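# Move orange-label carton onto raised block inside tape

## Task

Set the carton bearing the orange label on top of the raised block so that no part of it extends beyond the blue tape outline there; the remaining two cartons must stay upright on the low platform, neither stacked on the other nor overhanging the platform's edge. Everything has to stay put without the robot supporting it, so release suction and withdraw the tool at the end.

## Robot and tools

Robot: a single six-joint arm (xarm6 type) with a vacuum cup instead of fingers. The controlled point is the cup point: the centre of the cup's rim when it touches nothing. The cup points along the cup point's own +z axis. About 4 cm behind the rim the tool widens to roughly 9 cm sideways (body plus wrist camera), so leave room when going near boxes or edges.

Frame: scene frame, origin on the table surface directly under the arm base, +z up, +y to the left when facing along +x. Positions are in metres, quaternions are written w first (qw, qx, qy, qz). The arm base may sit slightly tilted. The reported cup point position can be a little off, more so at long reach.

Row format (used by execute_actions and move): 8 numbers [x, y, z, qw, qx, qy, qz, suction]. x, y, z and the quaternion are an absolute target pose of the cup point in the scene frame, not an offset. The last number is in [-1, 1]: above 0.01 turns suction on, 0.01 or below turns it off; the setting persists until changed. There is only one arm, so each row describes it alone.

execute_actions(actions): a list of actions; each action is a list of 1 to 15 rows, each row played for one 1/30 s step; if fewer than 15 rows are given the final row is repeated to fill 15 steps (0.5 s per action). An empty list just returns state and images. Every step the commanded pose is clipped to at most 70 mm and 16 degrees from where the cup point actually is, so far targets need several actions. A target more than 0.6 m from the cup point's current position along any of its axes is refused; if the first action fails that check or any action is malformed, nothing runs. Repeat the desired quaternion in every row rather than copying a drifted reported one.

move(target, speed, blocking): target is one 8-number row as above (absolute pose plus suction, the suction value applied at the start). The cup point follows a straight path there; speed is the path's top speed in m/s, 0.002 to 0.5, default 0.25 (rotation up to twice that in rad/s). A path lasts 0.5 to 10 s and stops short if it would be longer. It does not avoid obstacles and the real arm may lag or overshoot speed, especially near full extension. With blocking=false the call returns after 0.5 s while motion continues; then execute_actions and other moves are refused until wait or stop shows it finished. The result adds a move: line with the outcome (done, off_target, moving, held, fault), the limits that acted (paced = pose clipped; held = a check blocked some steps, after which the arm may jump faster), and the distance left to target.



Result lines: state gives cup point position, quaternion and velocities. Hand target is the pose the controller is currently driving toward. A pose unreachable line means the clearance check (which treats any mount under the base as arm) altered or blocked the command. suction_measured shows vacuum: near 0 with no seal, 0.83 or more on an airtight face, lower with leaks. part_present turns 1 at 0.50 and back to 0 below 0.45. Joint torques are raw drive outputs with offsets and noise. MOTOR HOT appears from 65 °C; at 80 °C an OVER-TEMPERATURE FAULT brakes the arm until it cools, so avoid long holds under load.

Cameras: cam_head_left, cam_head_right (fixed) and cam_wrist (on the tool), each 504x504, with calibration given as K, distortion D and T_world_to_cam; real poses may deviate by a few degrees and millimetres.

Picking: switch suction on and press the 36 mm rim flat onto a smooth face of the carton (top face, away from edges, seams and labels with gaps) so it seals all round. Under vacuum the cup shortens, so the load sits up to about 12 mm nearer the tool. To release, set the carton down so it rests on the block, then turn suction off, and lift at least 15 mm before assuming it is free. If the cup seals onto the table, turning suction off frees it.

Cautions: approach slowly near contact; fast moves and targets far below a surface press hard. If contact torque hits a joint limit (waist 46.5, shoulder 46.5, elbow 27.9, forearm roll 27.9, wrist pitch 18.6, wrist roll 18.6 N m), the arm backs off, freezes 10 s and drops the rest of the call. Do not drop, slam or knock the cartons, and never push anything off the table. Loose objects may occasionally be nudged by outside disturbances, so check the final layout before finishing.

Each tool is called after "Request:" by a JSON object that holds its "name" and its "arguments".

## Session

Request:
{"name": "execute_actions", "arguments": {"actions": []}}

Scene clock: 0.00 s.
end_effector_position=(+0.3981, -0.0217, +0.3009) suction_measured=0.00 part_present=0 end_effector_quat_wxyz=(-0.001, +0.027, +1.000, +0.002) end_effector_velocity=(+0.000, +0.000, +0.001) end_effector_angular_velocity=(+0.000, -0.002, +0.000)
Joint positions: [-0.001 -0.265 -0.927 -0.001  1.196  2.359]
Joint velocities: [ 0.    -0.001 -0.001  0.    -0.    -0.   ]
Joint torques (N m, as the arm reports them, + toward a larger angle): no reading
Hand target: +0.398, -0.022, +0.301; -0.001, +0.027, +1.000, +0.002
camera_calibration (this result's frames):
cam_wrist: T_world_to_cam=[[-0.090325, -0.994308, 0.0565027, 0.00523469], [-0.880973, 0.106231, 0.461087, 0.236486], [-0.464465, -0.00812972, -0.885554, 0.530701], [0, 0, 0, 1]] pos_world=[0.455303, -0.0156029, 0.360628]

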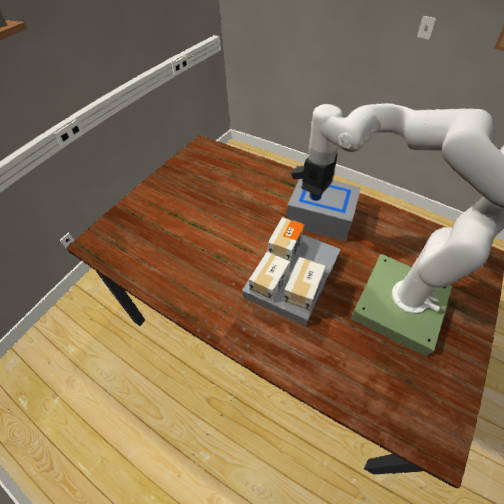

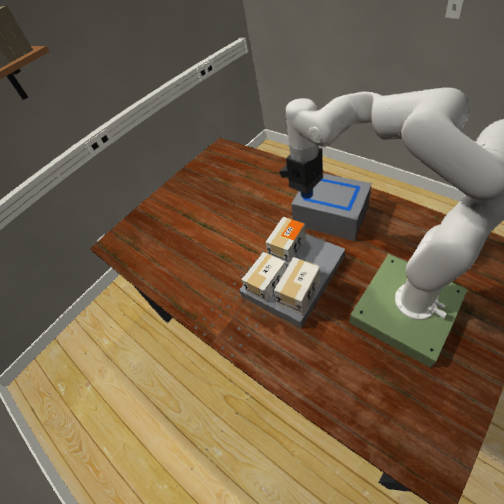

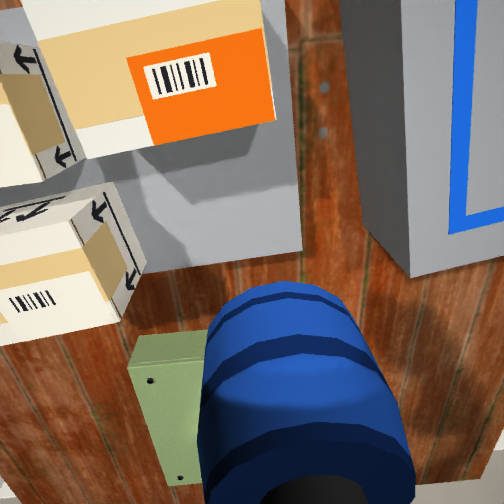

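Request:
{"name": "move", "arguments": {"target": [0.5,-0.2,0.38,0,0,1,0,-1], "speed": 0.4}}

Request:
{"name": "move", "arguments": {"target": [0.47,0.04,0.33,0,0,1,0,-1], "speed": 0.4}}

Scene clock: 3.23 s.
end_effector_position=(+0.4998, -0.1996, +0.3801) suction_measured=0.00 part_present=0 end_effector_quat_wxyz=(+0.000, +0.000, +1.000, +0.001) end_effector_velocity=(-0.000, -0.001, -0.002) end_effector_angular_velocity=(+0.003, +0.008, -0.001)
Joint positions: [-0.326  0.22  -1.704 -0.003  1.484  1.981]
Joint velocities: [-0.002  0.009 -0.007 -0.     0.007 -0.001]
Joint torques (N m, as the arm reports them, + toward a larger angle): [  1.87 -23.21 -13.42  -0.02  -1.3    0.24]
Hand target: +0.500, -0.200, +0.380; -0.000, +0.000, +1.000, +0.001
Off the commanded pose: 0.000 m, 0 deg.
move: done
camera_calibration (this result's frames):
cam_wrist: T_world_to_cam=[[-0.0372294, -0.9976, 0.058374, -0.194935], [-0.886516, 0.0599303, 0.458801, 0.302833], [-0.461198, -0.0346686, -0.88662, 0.640114], [0, 0, 0, 1]] pos_world=[0.556429, -0.190424, 0.439976]

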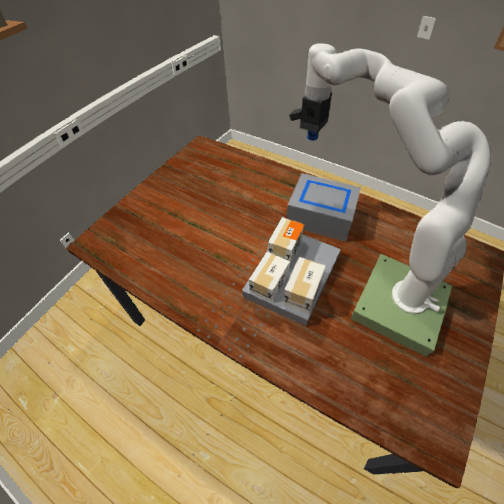

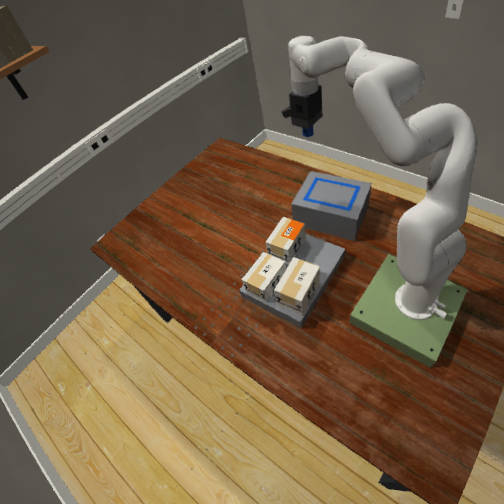

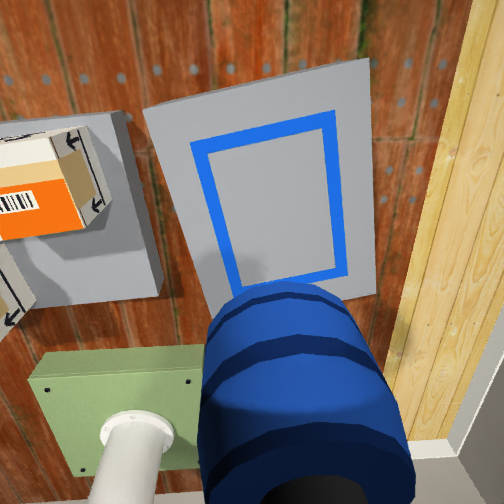

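Scene clock: 4.40 s.
end_effector_position=(+0.4704, +0.0390, +0.3302) suction_measured=0.00 part_present=0 end_effector_quat_wxyz=(+0.000, +0.000, +1.000, -0.001) end_effector_velocity=(-0.001, +0.003, -0.001) end_effector_angular_velocity=(+0.000, +0.002, +0.002)
Joint positions: [ 0.138 -0.024 -1.259 -0.006  1.284  2.447]
Joint velocities: [ 0.007 -0.002  0.004  0.    -0.     0.005]
Joint torques (N m, as the arm reports them, + toward a larger angle): [  2.08 -18.59 -13.72  -0.16  -1.26   0.14]
Hand target: +0.470, +0.040, +0.330; +0.000, -0.000, +1.000, -0.001
Off the commanded pose: 0.001 m, 0 deg.
move: done
camera_calibration (this result's frames):
cam_wrist: T_world_to_cam=[[-0.0379344, -0.997408, 0.0611452, 0.0443991], [-0.886622, 0.0618192, 0.458344, 0.285496], [-0.460936, -0.0368258, -0.886669, 0.590579], [0, 0, 0, 1]] pos_world=[0.52703, 0.0483834, 0.390078]

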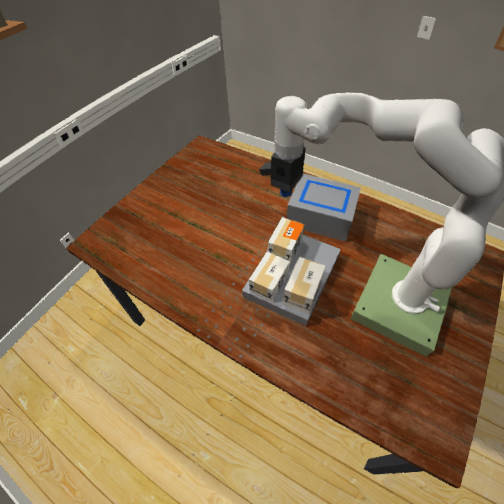

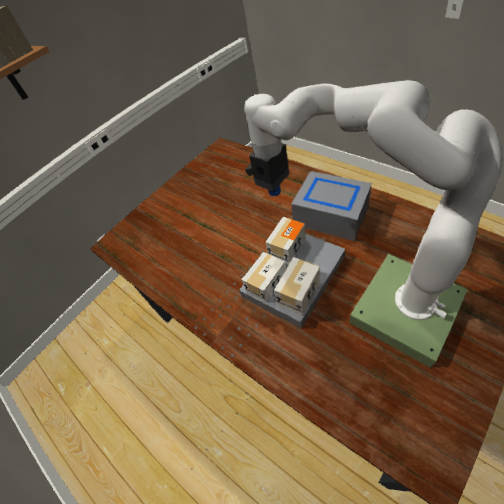

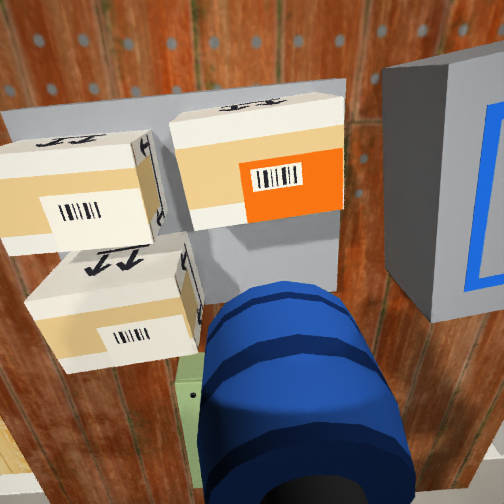

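Request:
{"name": "move", "arguments": {"target": [0.462,0.025,0.16,0,0,1,0,-1], "speed": 0.3}}

Request:
{"name": "move", "arguments": {"target": [0.462,0.025,0.1,0,0,1,0,1], "speed": 0.04}}

Request:
{"name": "move", "arguments": {"target": [0.462,0.025,0.26,0,0,1,0,1], "speed": 0.2}}

Scene clock: 17.93 s.
end_effector_position=(+0.4622, +0.0252, +0.1609) suction_measured=0.00 part_present=0 end_effector_quat_wxyz=(+0.001, -0.000, +1.000, +0.000) end_effector_velocity=(-0.005, -0.001, -0.007) end_effector_angular_velocity=(-0.001, +0.014, -0.000)
Joint positions: [ 0.107  0.12  -0.922 -0.005  0.802  2.416]
Joint velocities: [-0.001  0.007  0.01  -0.    -0.003 -0.   ]
Joint torques (N m, as the arm reports them, + toward a larger angle): [  2.05 -19.67 -12.41  -0.03  -1.36   0.21]
Hand target: +0.462, +0.025, +0.160; -0.000, -0.000, +1.000, +0.000
Off the commanded pose: 0.001 m, 0 deg.
move: done
camera_calibration (this result's frames):
cam_wrist: T_world_to_cam=[[-0.0366825, -0.997591, 0.0588733, 0.0404355], [-0.887183, 0.0596251, 0.457549, 0.357103], [-0.459957, -0.0354473, -0.887233, 0.435749], [0, 0, 0, 1]] pos_world=[0.518725, 0.0344919, 0.220838]

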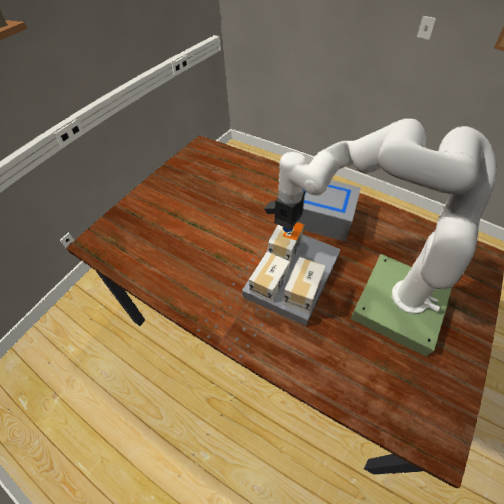

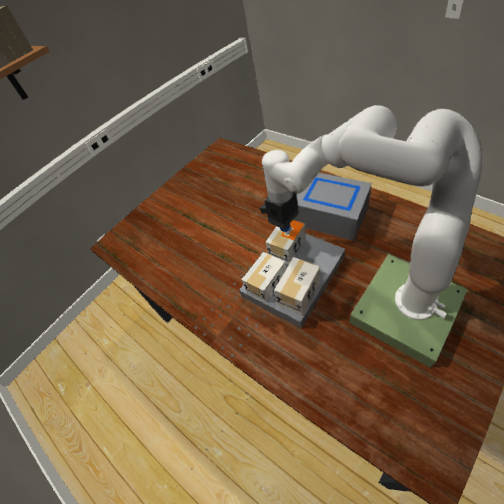

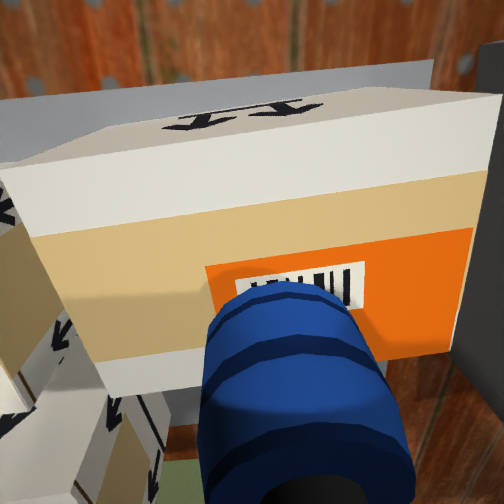

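Scene clock: 19.73 s.
end_effector_position=(+0.4754, +0.0258, +0.1187) suction_measured=1.00 part_present=1 end_effector_quat_wxyz=(+0.021, -0.000, +1.000, +0.001) end_effector_velocity=(-0.000, +0.000, -0.000) end_effector_angular_velocity=(+0.001, -0.000, -0.002)
Joint positions: [ 0.106  0.221 -0.899 -0.006  0.638  2.417]
Joint velocities: [-0.     0.     0.002  0.001 -0.002  0.   ]
Joint torques (N m, as the arm reports them, + toward a larger angle): [ 1.25 15.13  3.08 -0.03 -1.44  0.17]
Hand target: +0.461, +0.025, +0.101; -0.000, -0.000, +1.000, +0.000
Off the commanded pose: 0.023 m, 2 deg.
move: off_target
camera_calibration (this result's frames):
cam_wrist: T_world_to_cam=[[-0.0395215, -0.99769, 0.0552442, 0.0457814], [-0.90515, 0.0591649, 0.420954, 0.400989], [-0.423251, -0.0333675, -0.905398, 0.389073], [0, 0, 0, 1]] pos_world=[0.52944, 0.0349336, 0.180939]

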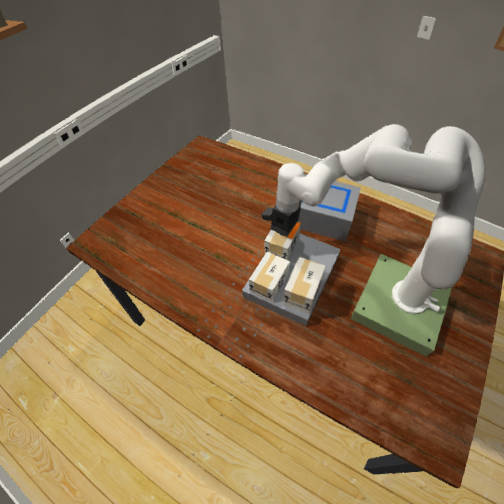

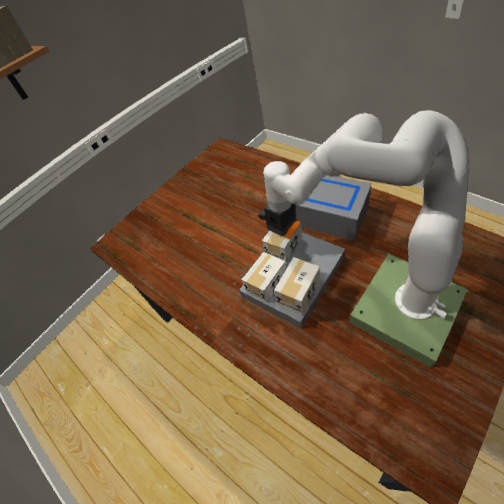

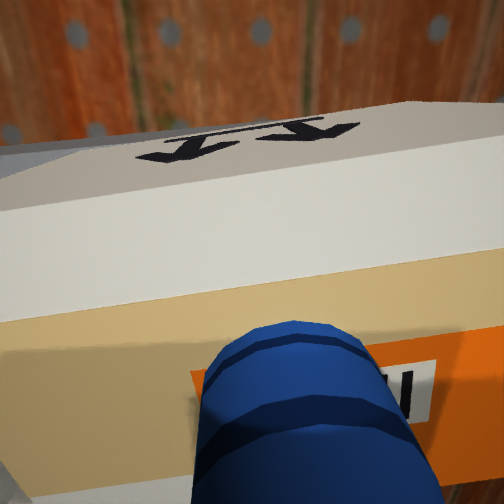

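Scene clock: 20.93 s.
end_effector_position=(+0.4619, +0.0249, +0.2592) suction_measured=1.00 part_present=1 end_effector_quat_wxyz=(-0.001, +0.000, +1.000, -0.000) end_effector_velocity=(+0.005, +0.000, +0.008) end_effector_angular_velocity=(+0.000, -0.019, +0.001)
Joint positions: [ 0.108 -0.015 -1.065 -0.005  1.083  2.417]
Joint velocities: [ 0.    -0.006 -0.012 -0.001 -0.001  0.   ]
Joint torques (N m, as the arm reports them, + toward a larger angle): [  1.97 -20.83 -15.23  -0.07  -1.6    0.11]
Hand target: +0.462, +0.025, +0.260; +0.000, +0.000, +1.000, -0.000
Off the commanded pose: 0.001 m, 0 deg.
move: done
camera_calibration (this result's frames):
cam_wrist: T_world_to_cam=[[-0.0374751, -0.997494, 0.0600099, 0.0343809], [-0.885654, 0.0609669, 0.460326, 0.310386], [-0.462831, -0.0358972, -0.885719, 0.523784], [0, 0, 0, 1]] pos_world=[0.518606, 0.0341739, 0.318984]

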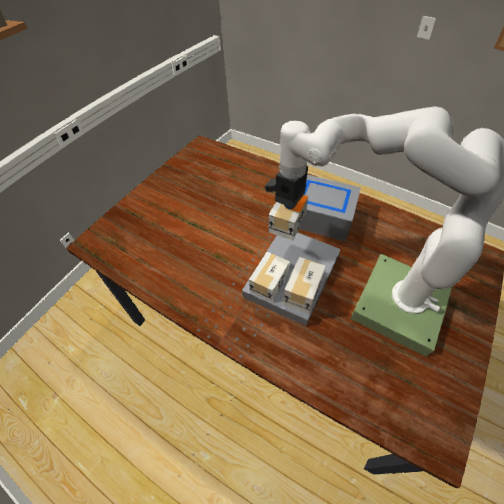

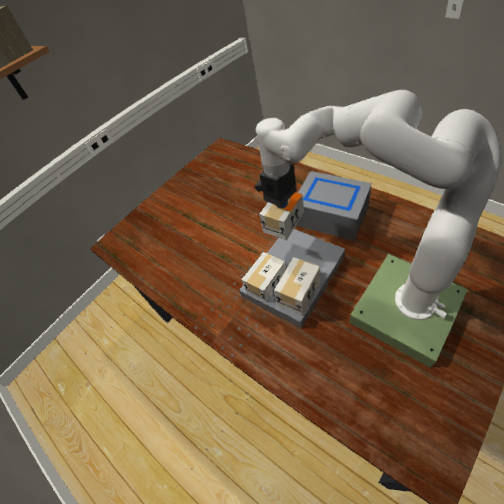

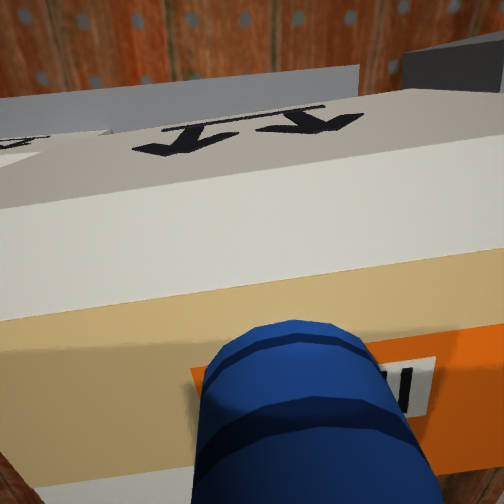

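Request:
{"name": "move", "arguments": {"target": [0.425,-0.230,0.27,0,0.679,0.734,0,1], "speed": 0.3}}

Request:
{"name": "move", "arguments": {"target": [0.425,-0.230,0.225,0,0.679,0.734,0,1], "speed": 0.08}}

Scene clock: 26.47 s.
end_effector_position=(+0.4248, -0.2292, +0.2700) suction_measured=1.00 part_present=1 end_effector_quat_wxyz=(-0.001, +0.679, +0.734, +0.001) end_effector_velocity=(-0.000, -0.002, +0.000) end_effector_angular_velocity=(-0.000, -0.001, -0.008)
Joint positions: [-0.442  0.039 -1.161 -0.003  1.123  3.358]
Joint velocities: [-0.003  0.002 -0.002  0.    -0.001  0.004]
Joint torques (N m, as the arm reports them, + toward a larger angle): [  1.97 -22.56 -15.27  -0.1   -1.63   0.16]
Hand target: +0.425, -0.229, +0.270; -0.001, +0.679, +0.734, +0.001
Off the commanded pose: 0.001 m, 0 deg.
move: done
camera_calibration (this result's frames):
cam_wrist: T_world_to_cam=[[-0.997369, -0.0414551, 0.0594762, 0.405909], [-0.00939706, 0.887387, 0.46093, 0.105065], [-0.0718863, 0.459158, -0.885441, 0.454336], [0, 0, 0, 1]] pos_world=[0.438489, -0.285019, 0.329719]

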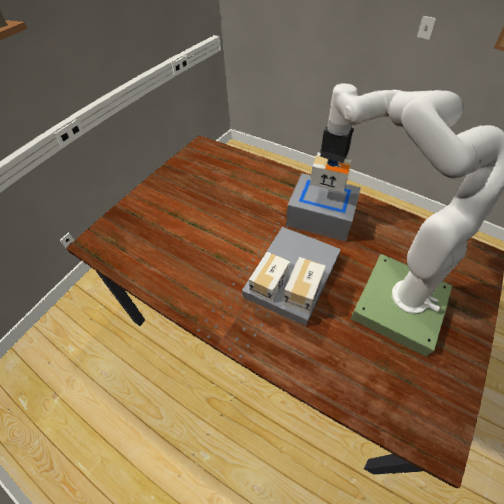

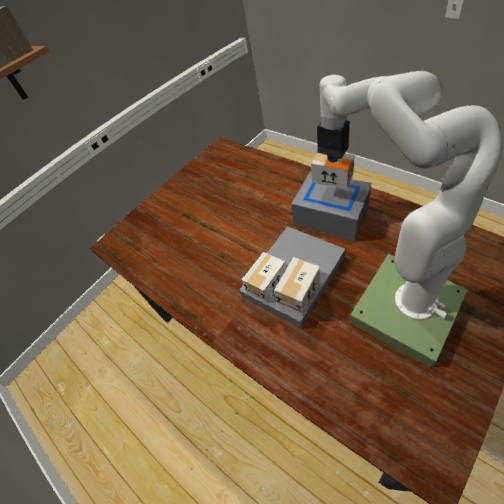

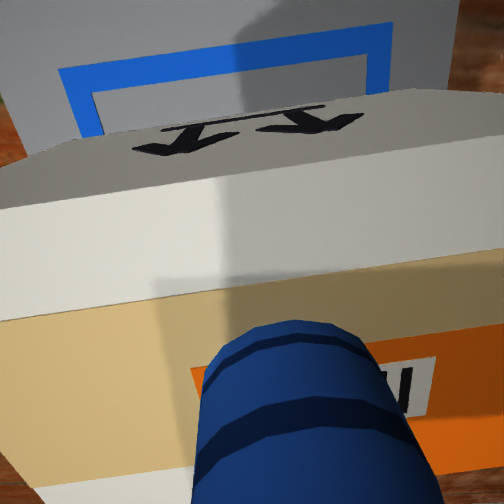

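Scene clock: 27.37 s.
end_effector_position=(+0.4253, -0.2301, +0.2256) suction_measured=1.00 part_present=1 end_effector_quat_wxyz=(+0.001, +0.679, +0.734, +0.000) end_effector_velocity=(+0.001, -0.000, -0.000) end_effector_angular_velocity=(-0.001, -0.002, -0.001)
Joint positions: [-0.443  0.083 -1.083 -0.005  0.998  3.359]
Joint velocities: [ 0.     0.001  0.001  0.    -0.004  0.   ]
Joint torques (N m, as the arm reports them, + toward a larger angle): [  1.75 -22.41 -14.64  -0.15  -1.72   0.19]
Hand target: +0.425, -0.230, +0.225; -0.000, +0.679, +0.734, +0.000
Off the commanded pose: 0.001 m, 0 deg.
move: done
camera_calibration (this result's frames):
cam_wrist: T_world_to_cam=[[-0.997478, -0.0405823, 0.0582291, 0.40953], [-0.00939071, 0.888656, 0.458478, 0.12719], [-0.0703517, 0.456775, -0.886796, 0.414659], [0, 0, 0, 1]] pos_world=[0.438864, -0.285814, 0.285558]

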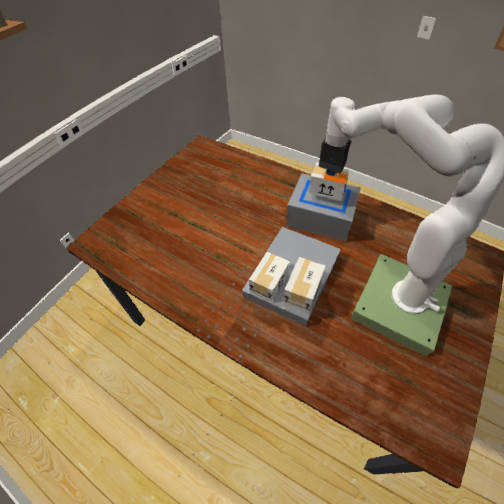

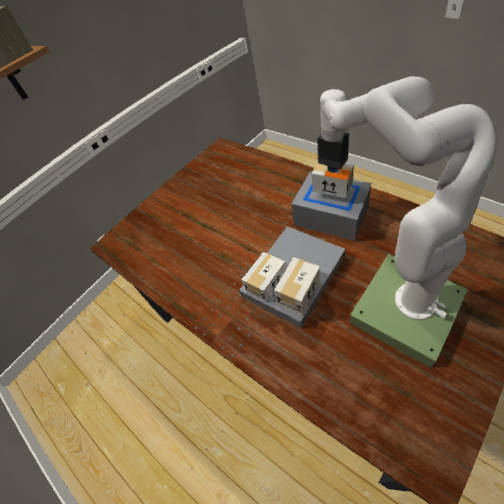

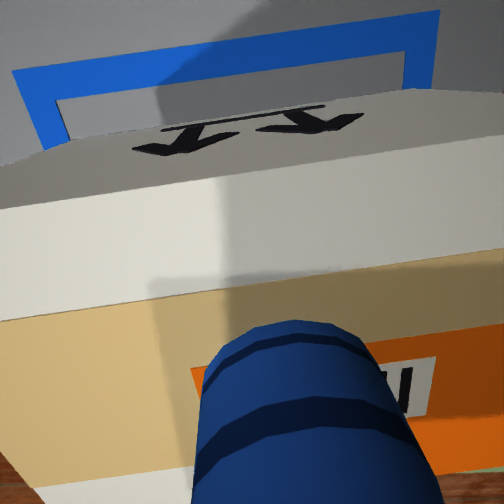

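Request:
{"name": "move", "arguments": {"target": [0.427,-0.230,0.192,0,0.679,0.734,0,1], "speed": 0.025}}

Scene clock: 31.47 s.
end_effector_position=(+0.4278, -0.2304, +0.1936) suction_measured=1.00 part_present=1 end_effector_quat_wxyz=(+0.002, +0.679, +0.734, +0.000) end_effector_velocity=(+0.000, +0.000, -0.002) end_effector_angular_velocity=(+0.001, +0.001, +0.001)
Joint positions: [-0.441  0.132 -1.045 -0.006  0.909  3.362]
Joint velocities: [ 0.001  0.004  0.002 -0.    -0.004 -0.   ]
Joint torques (N m, as the arm reports them, + toward a larger angle): [  1.84 -19.17 -12.5   -0.13  -1.64   0.15]
Hand target: +0.427, -0.230, +0.192; -0.000, +0.679, +0.734, +0.000
Off the commanded pose: 0.002 m, 0 deg.
move: done
camera_calibration (this result's frames):
cam_wrist: T_world_to_cam=[[-0.997583, -0.040461, 0.0564854, 0.414308], [-0.0101527, 0.889114, 0.457573, 0.142771], [-0.0687358, 0.455894, -0.887376, 0.385815], [0, 0, 0, 1]] pos_world=[0.441275, -0.286067, 0.253632]

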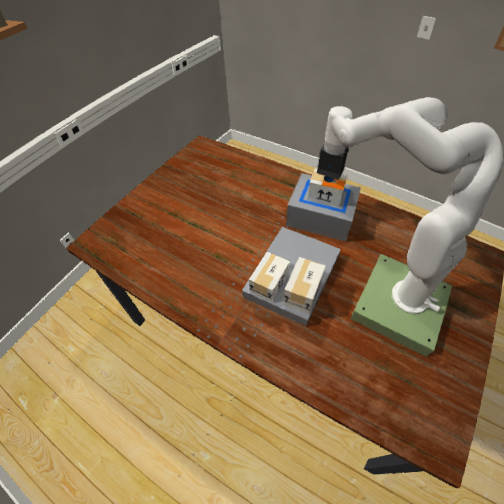

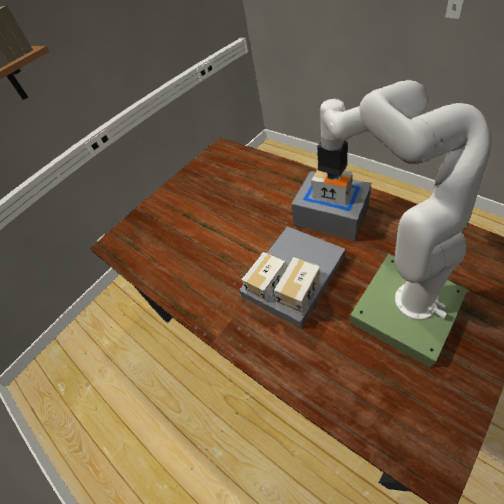

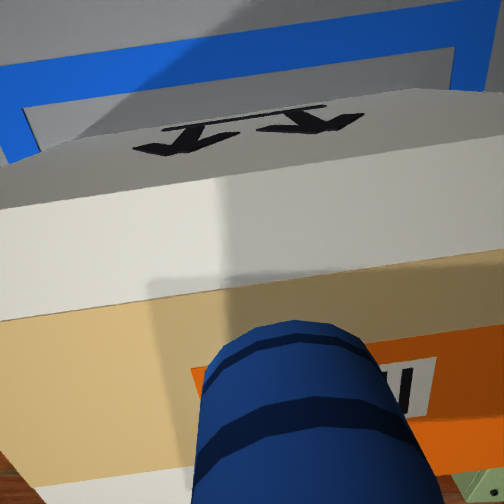

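Torque has started dropping, so contact is beginning. I'll press slightly more, then release.

Request:
{"name": "execute_actions", "arguments": {"actions": [[[0.427,-0.230,0.188,0,0.679,0.734,0,1]],[[0.427,-0.230,0.19,0,0.679,0.734,0,-1]],[[0.427,-0.230,0.21,0,0.679,0.734,0,-1]]]}}

Request:
{"name": "move", "arguments": {"target": [0.45,-0.3,0.37,0,0.5,0.866,0,-1]}}

Request:
{"name": "zoom_image", "arguments": {"camera": "cam_head_left", "region": [275, 150, 375, 245]}}

Scene clock: 35.90 s.
end_effector_position=(+0.4254, -0.2291, +0.2074) suction_measured=0.00 part_present=0 end_effector_quat_wxyz=(-0.003, +0.679, +0.734, -0.001) end_effector_velocity=(+0.010, -0.004, +0.015) end_effector_angular_velocity=(-0.017, -0.033, +0.001)
Joint positions: [-0.441  0.111 -1.064 -0.006  0.959  3.362]
Joint velocities: [ 0.001 -0.012 -0.021  0.    -0.004 -0.   ]
Joint torques (N m, as the arm reports them, + toward a larger angle): [  1.52 -20.45 -13.03  -0.08  -1.26   0.25]
Hand target: +0.427, -0.230, +0.210; +0.000, +0.679, +0.734, -0.000
Off the commanded pose: 0.003 m, 0 deg.
camera_calibration (this result's frames):
cam_wrist: T_world_to_cam=[[-0.997042, -0.0406432, 0.0652389, 0.409088], [-0.00593887, 0.886962, 0.461805, 0.132155], [-0.0766336, 0.460051, -0.884579, 0.400993], [0, 0, 0, 1]] pos_world=[0.439392, -0.285067, 0.266992]

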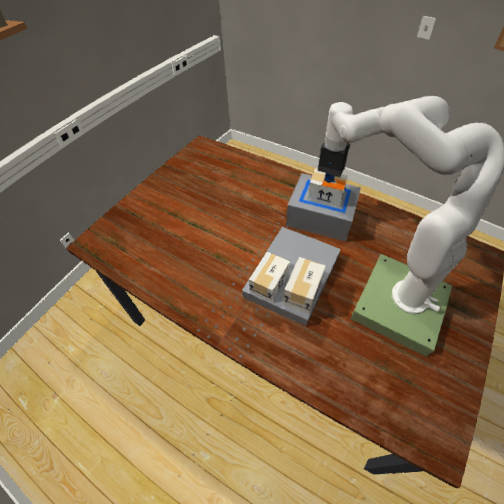

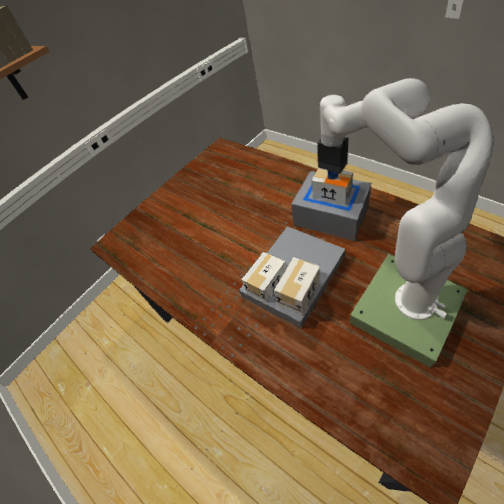

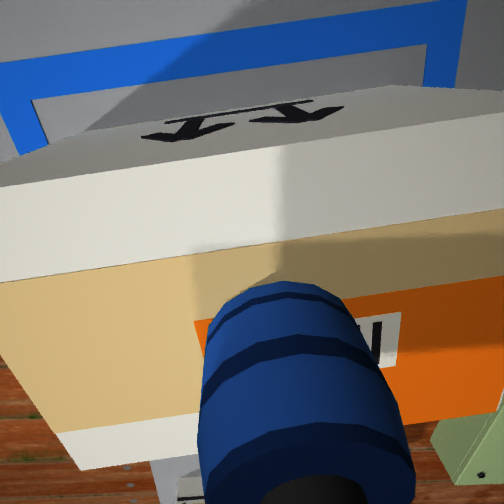

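Scene clock: 37.27 s.
end_effector_position=(+0.4500, -0.2999, +0.3693) suction_measured=0.00 part_present=0 end_effector_quat_wxyz=(-0.001, +0.500, +0.866, +0.000) end_effector_velocity=(+0.001, -0.001, +0.008) end_effector_angular_velocity=(-0.006, -0.010, +0.003)
Joint positions: [-0.533  0.225 -1.68  -0.004  1.456  2.821]
Joint velocities: [-0.001 -0.001 -0.02   0.001  0.009 -0.004]
Joint torques (N m, as the arm reports them, + toward a larger angle): [  2.04 -23.37 -13.29  -0.14  -1.27   0.25]
Hand target: +0.450, -0.300, +0.370; -0.000, +0.500, +0.866, +0.000
Off the commanded pose: 0.001 m, 0 deg.
move: done
camera_calibration (this result's frames):
cam_wrist: T_world_to_cam=[[-0.882768, -0.465978, 0.0598735, 0.24318], [-0.389905, 0.797752, 0.459964, 0.267033], [-0.262097, 0.382697, -0.885917, 0.639388], [0, 0, 0, 1]] pos_world=[0.486371, -0.344401, 0.429059]

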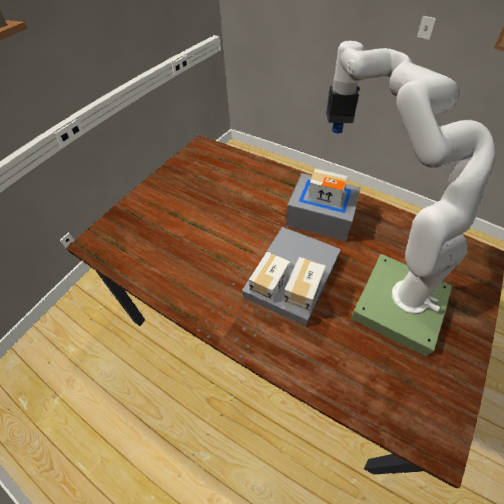

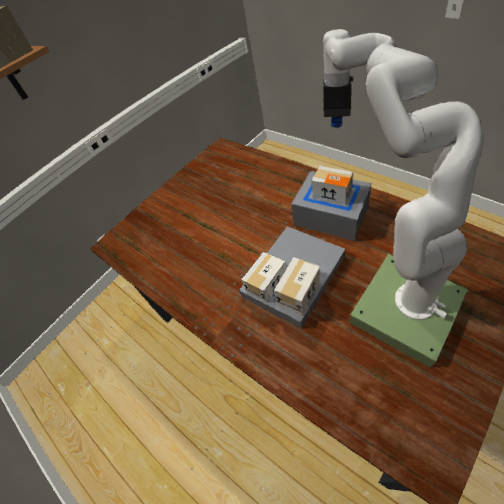

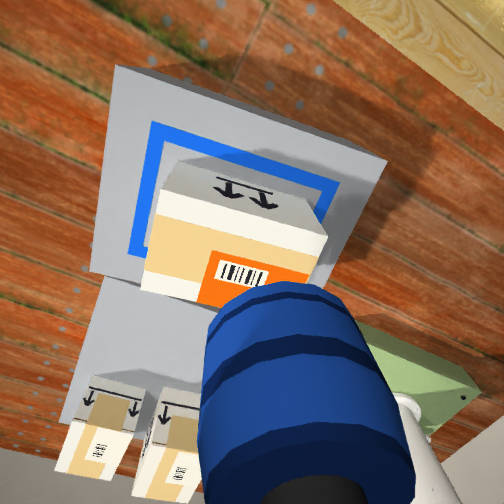

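Region (275, 150, 375, 245) of cam_head_left's 504x504 image, scaled by 5.040, with more detail than that image has; it fills the top 479 rows of this view, and the rest is white.

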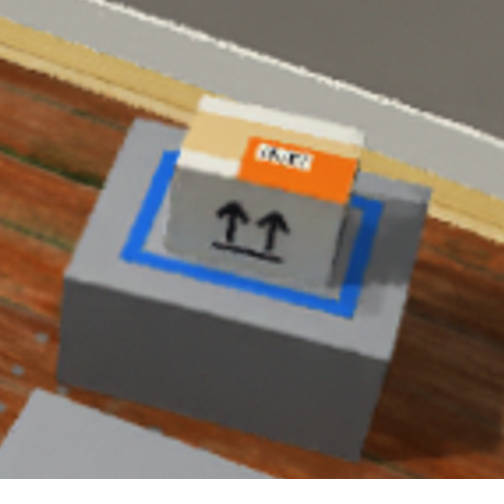

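Request:
{"name": "finished_scene", "arguments": {"scene": 2}}

The scene is finished: the task was done.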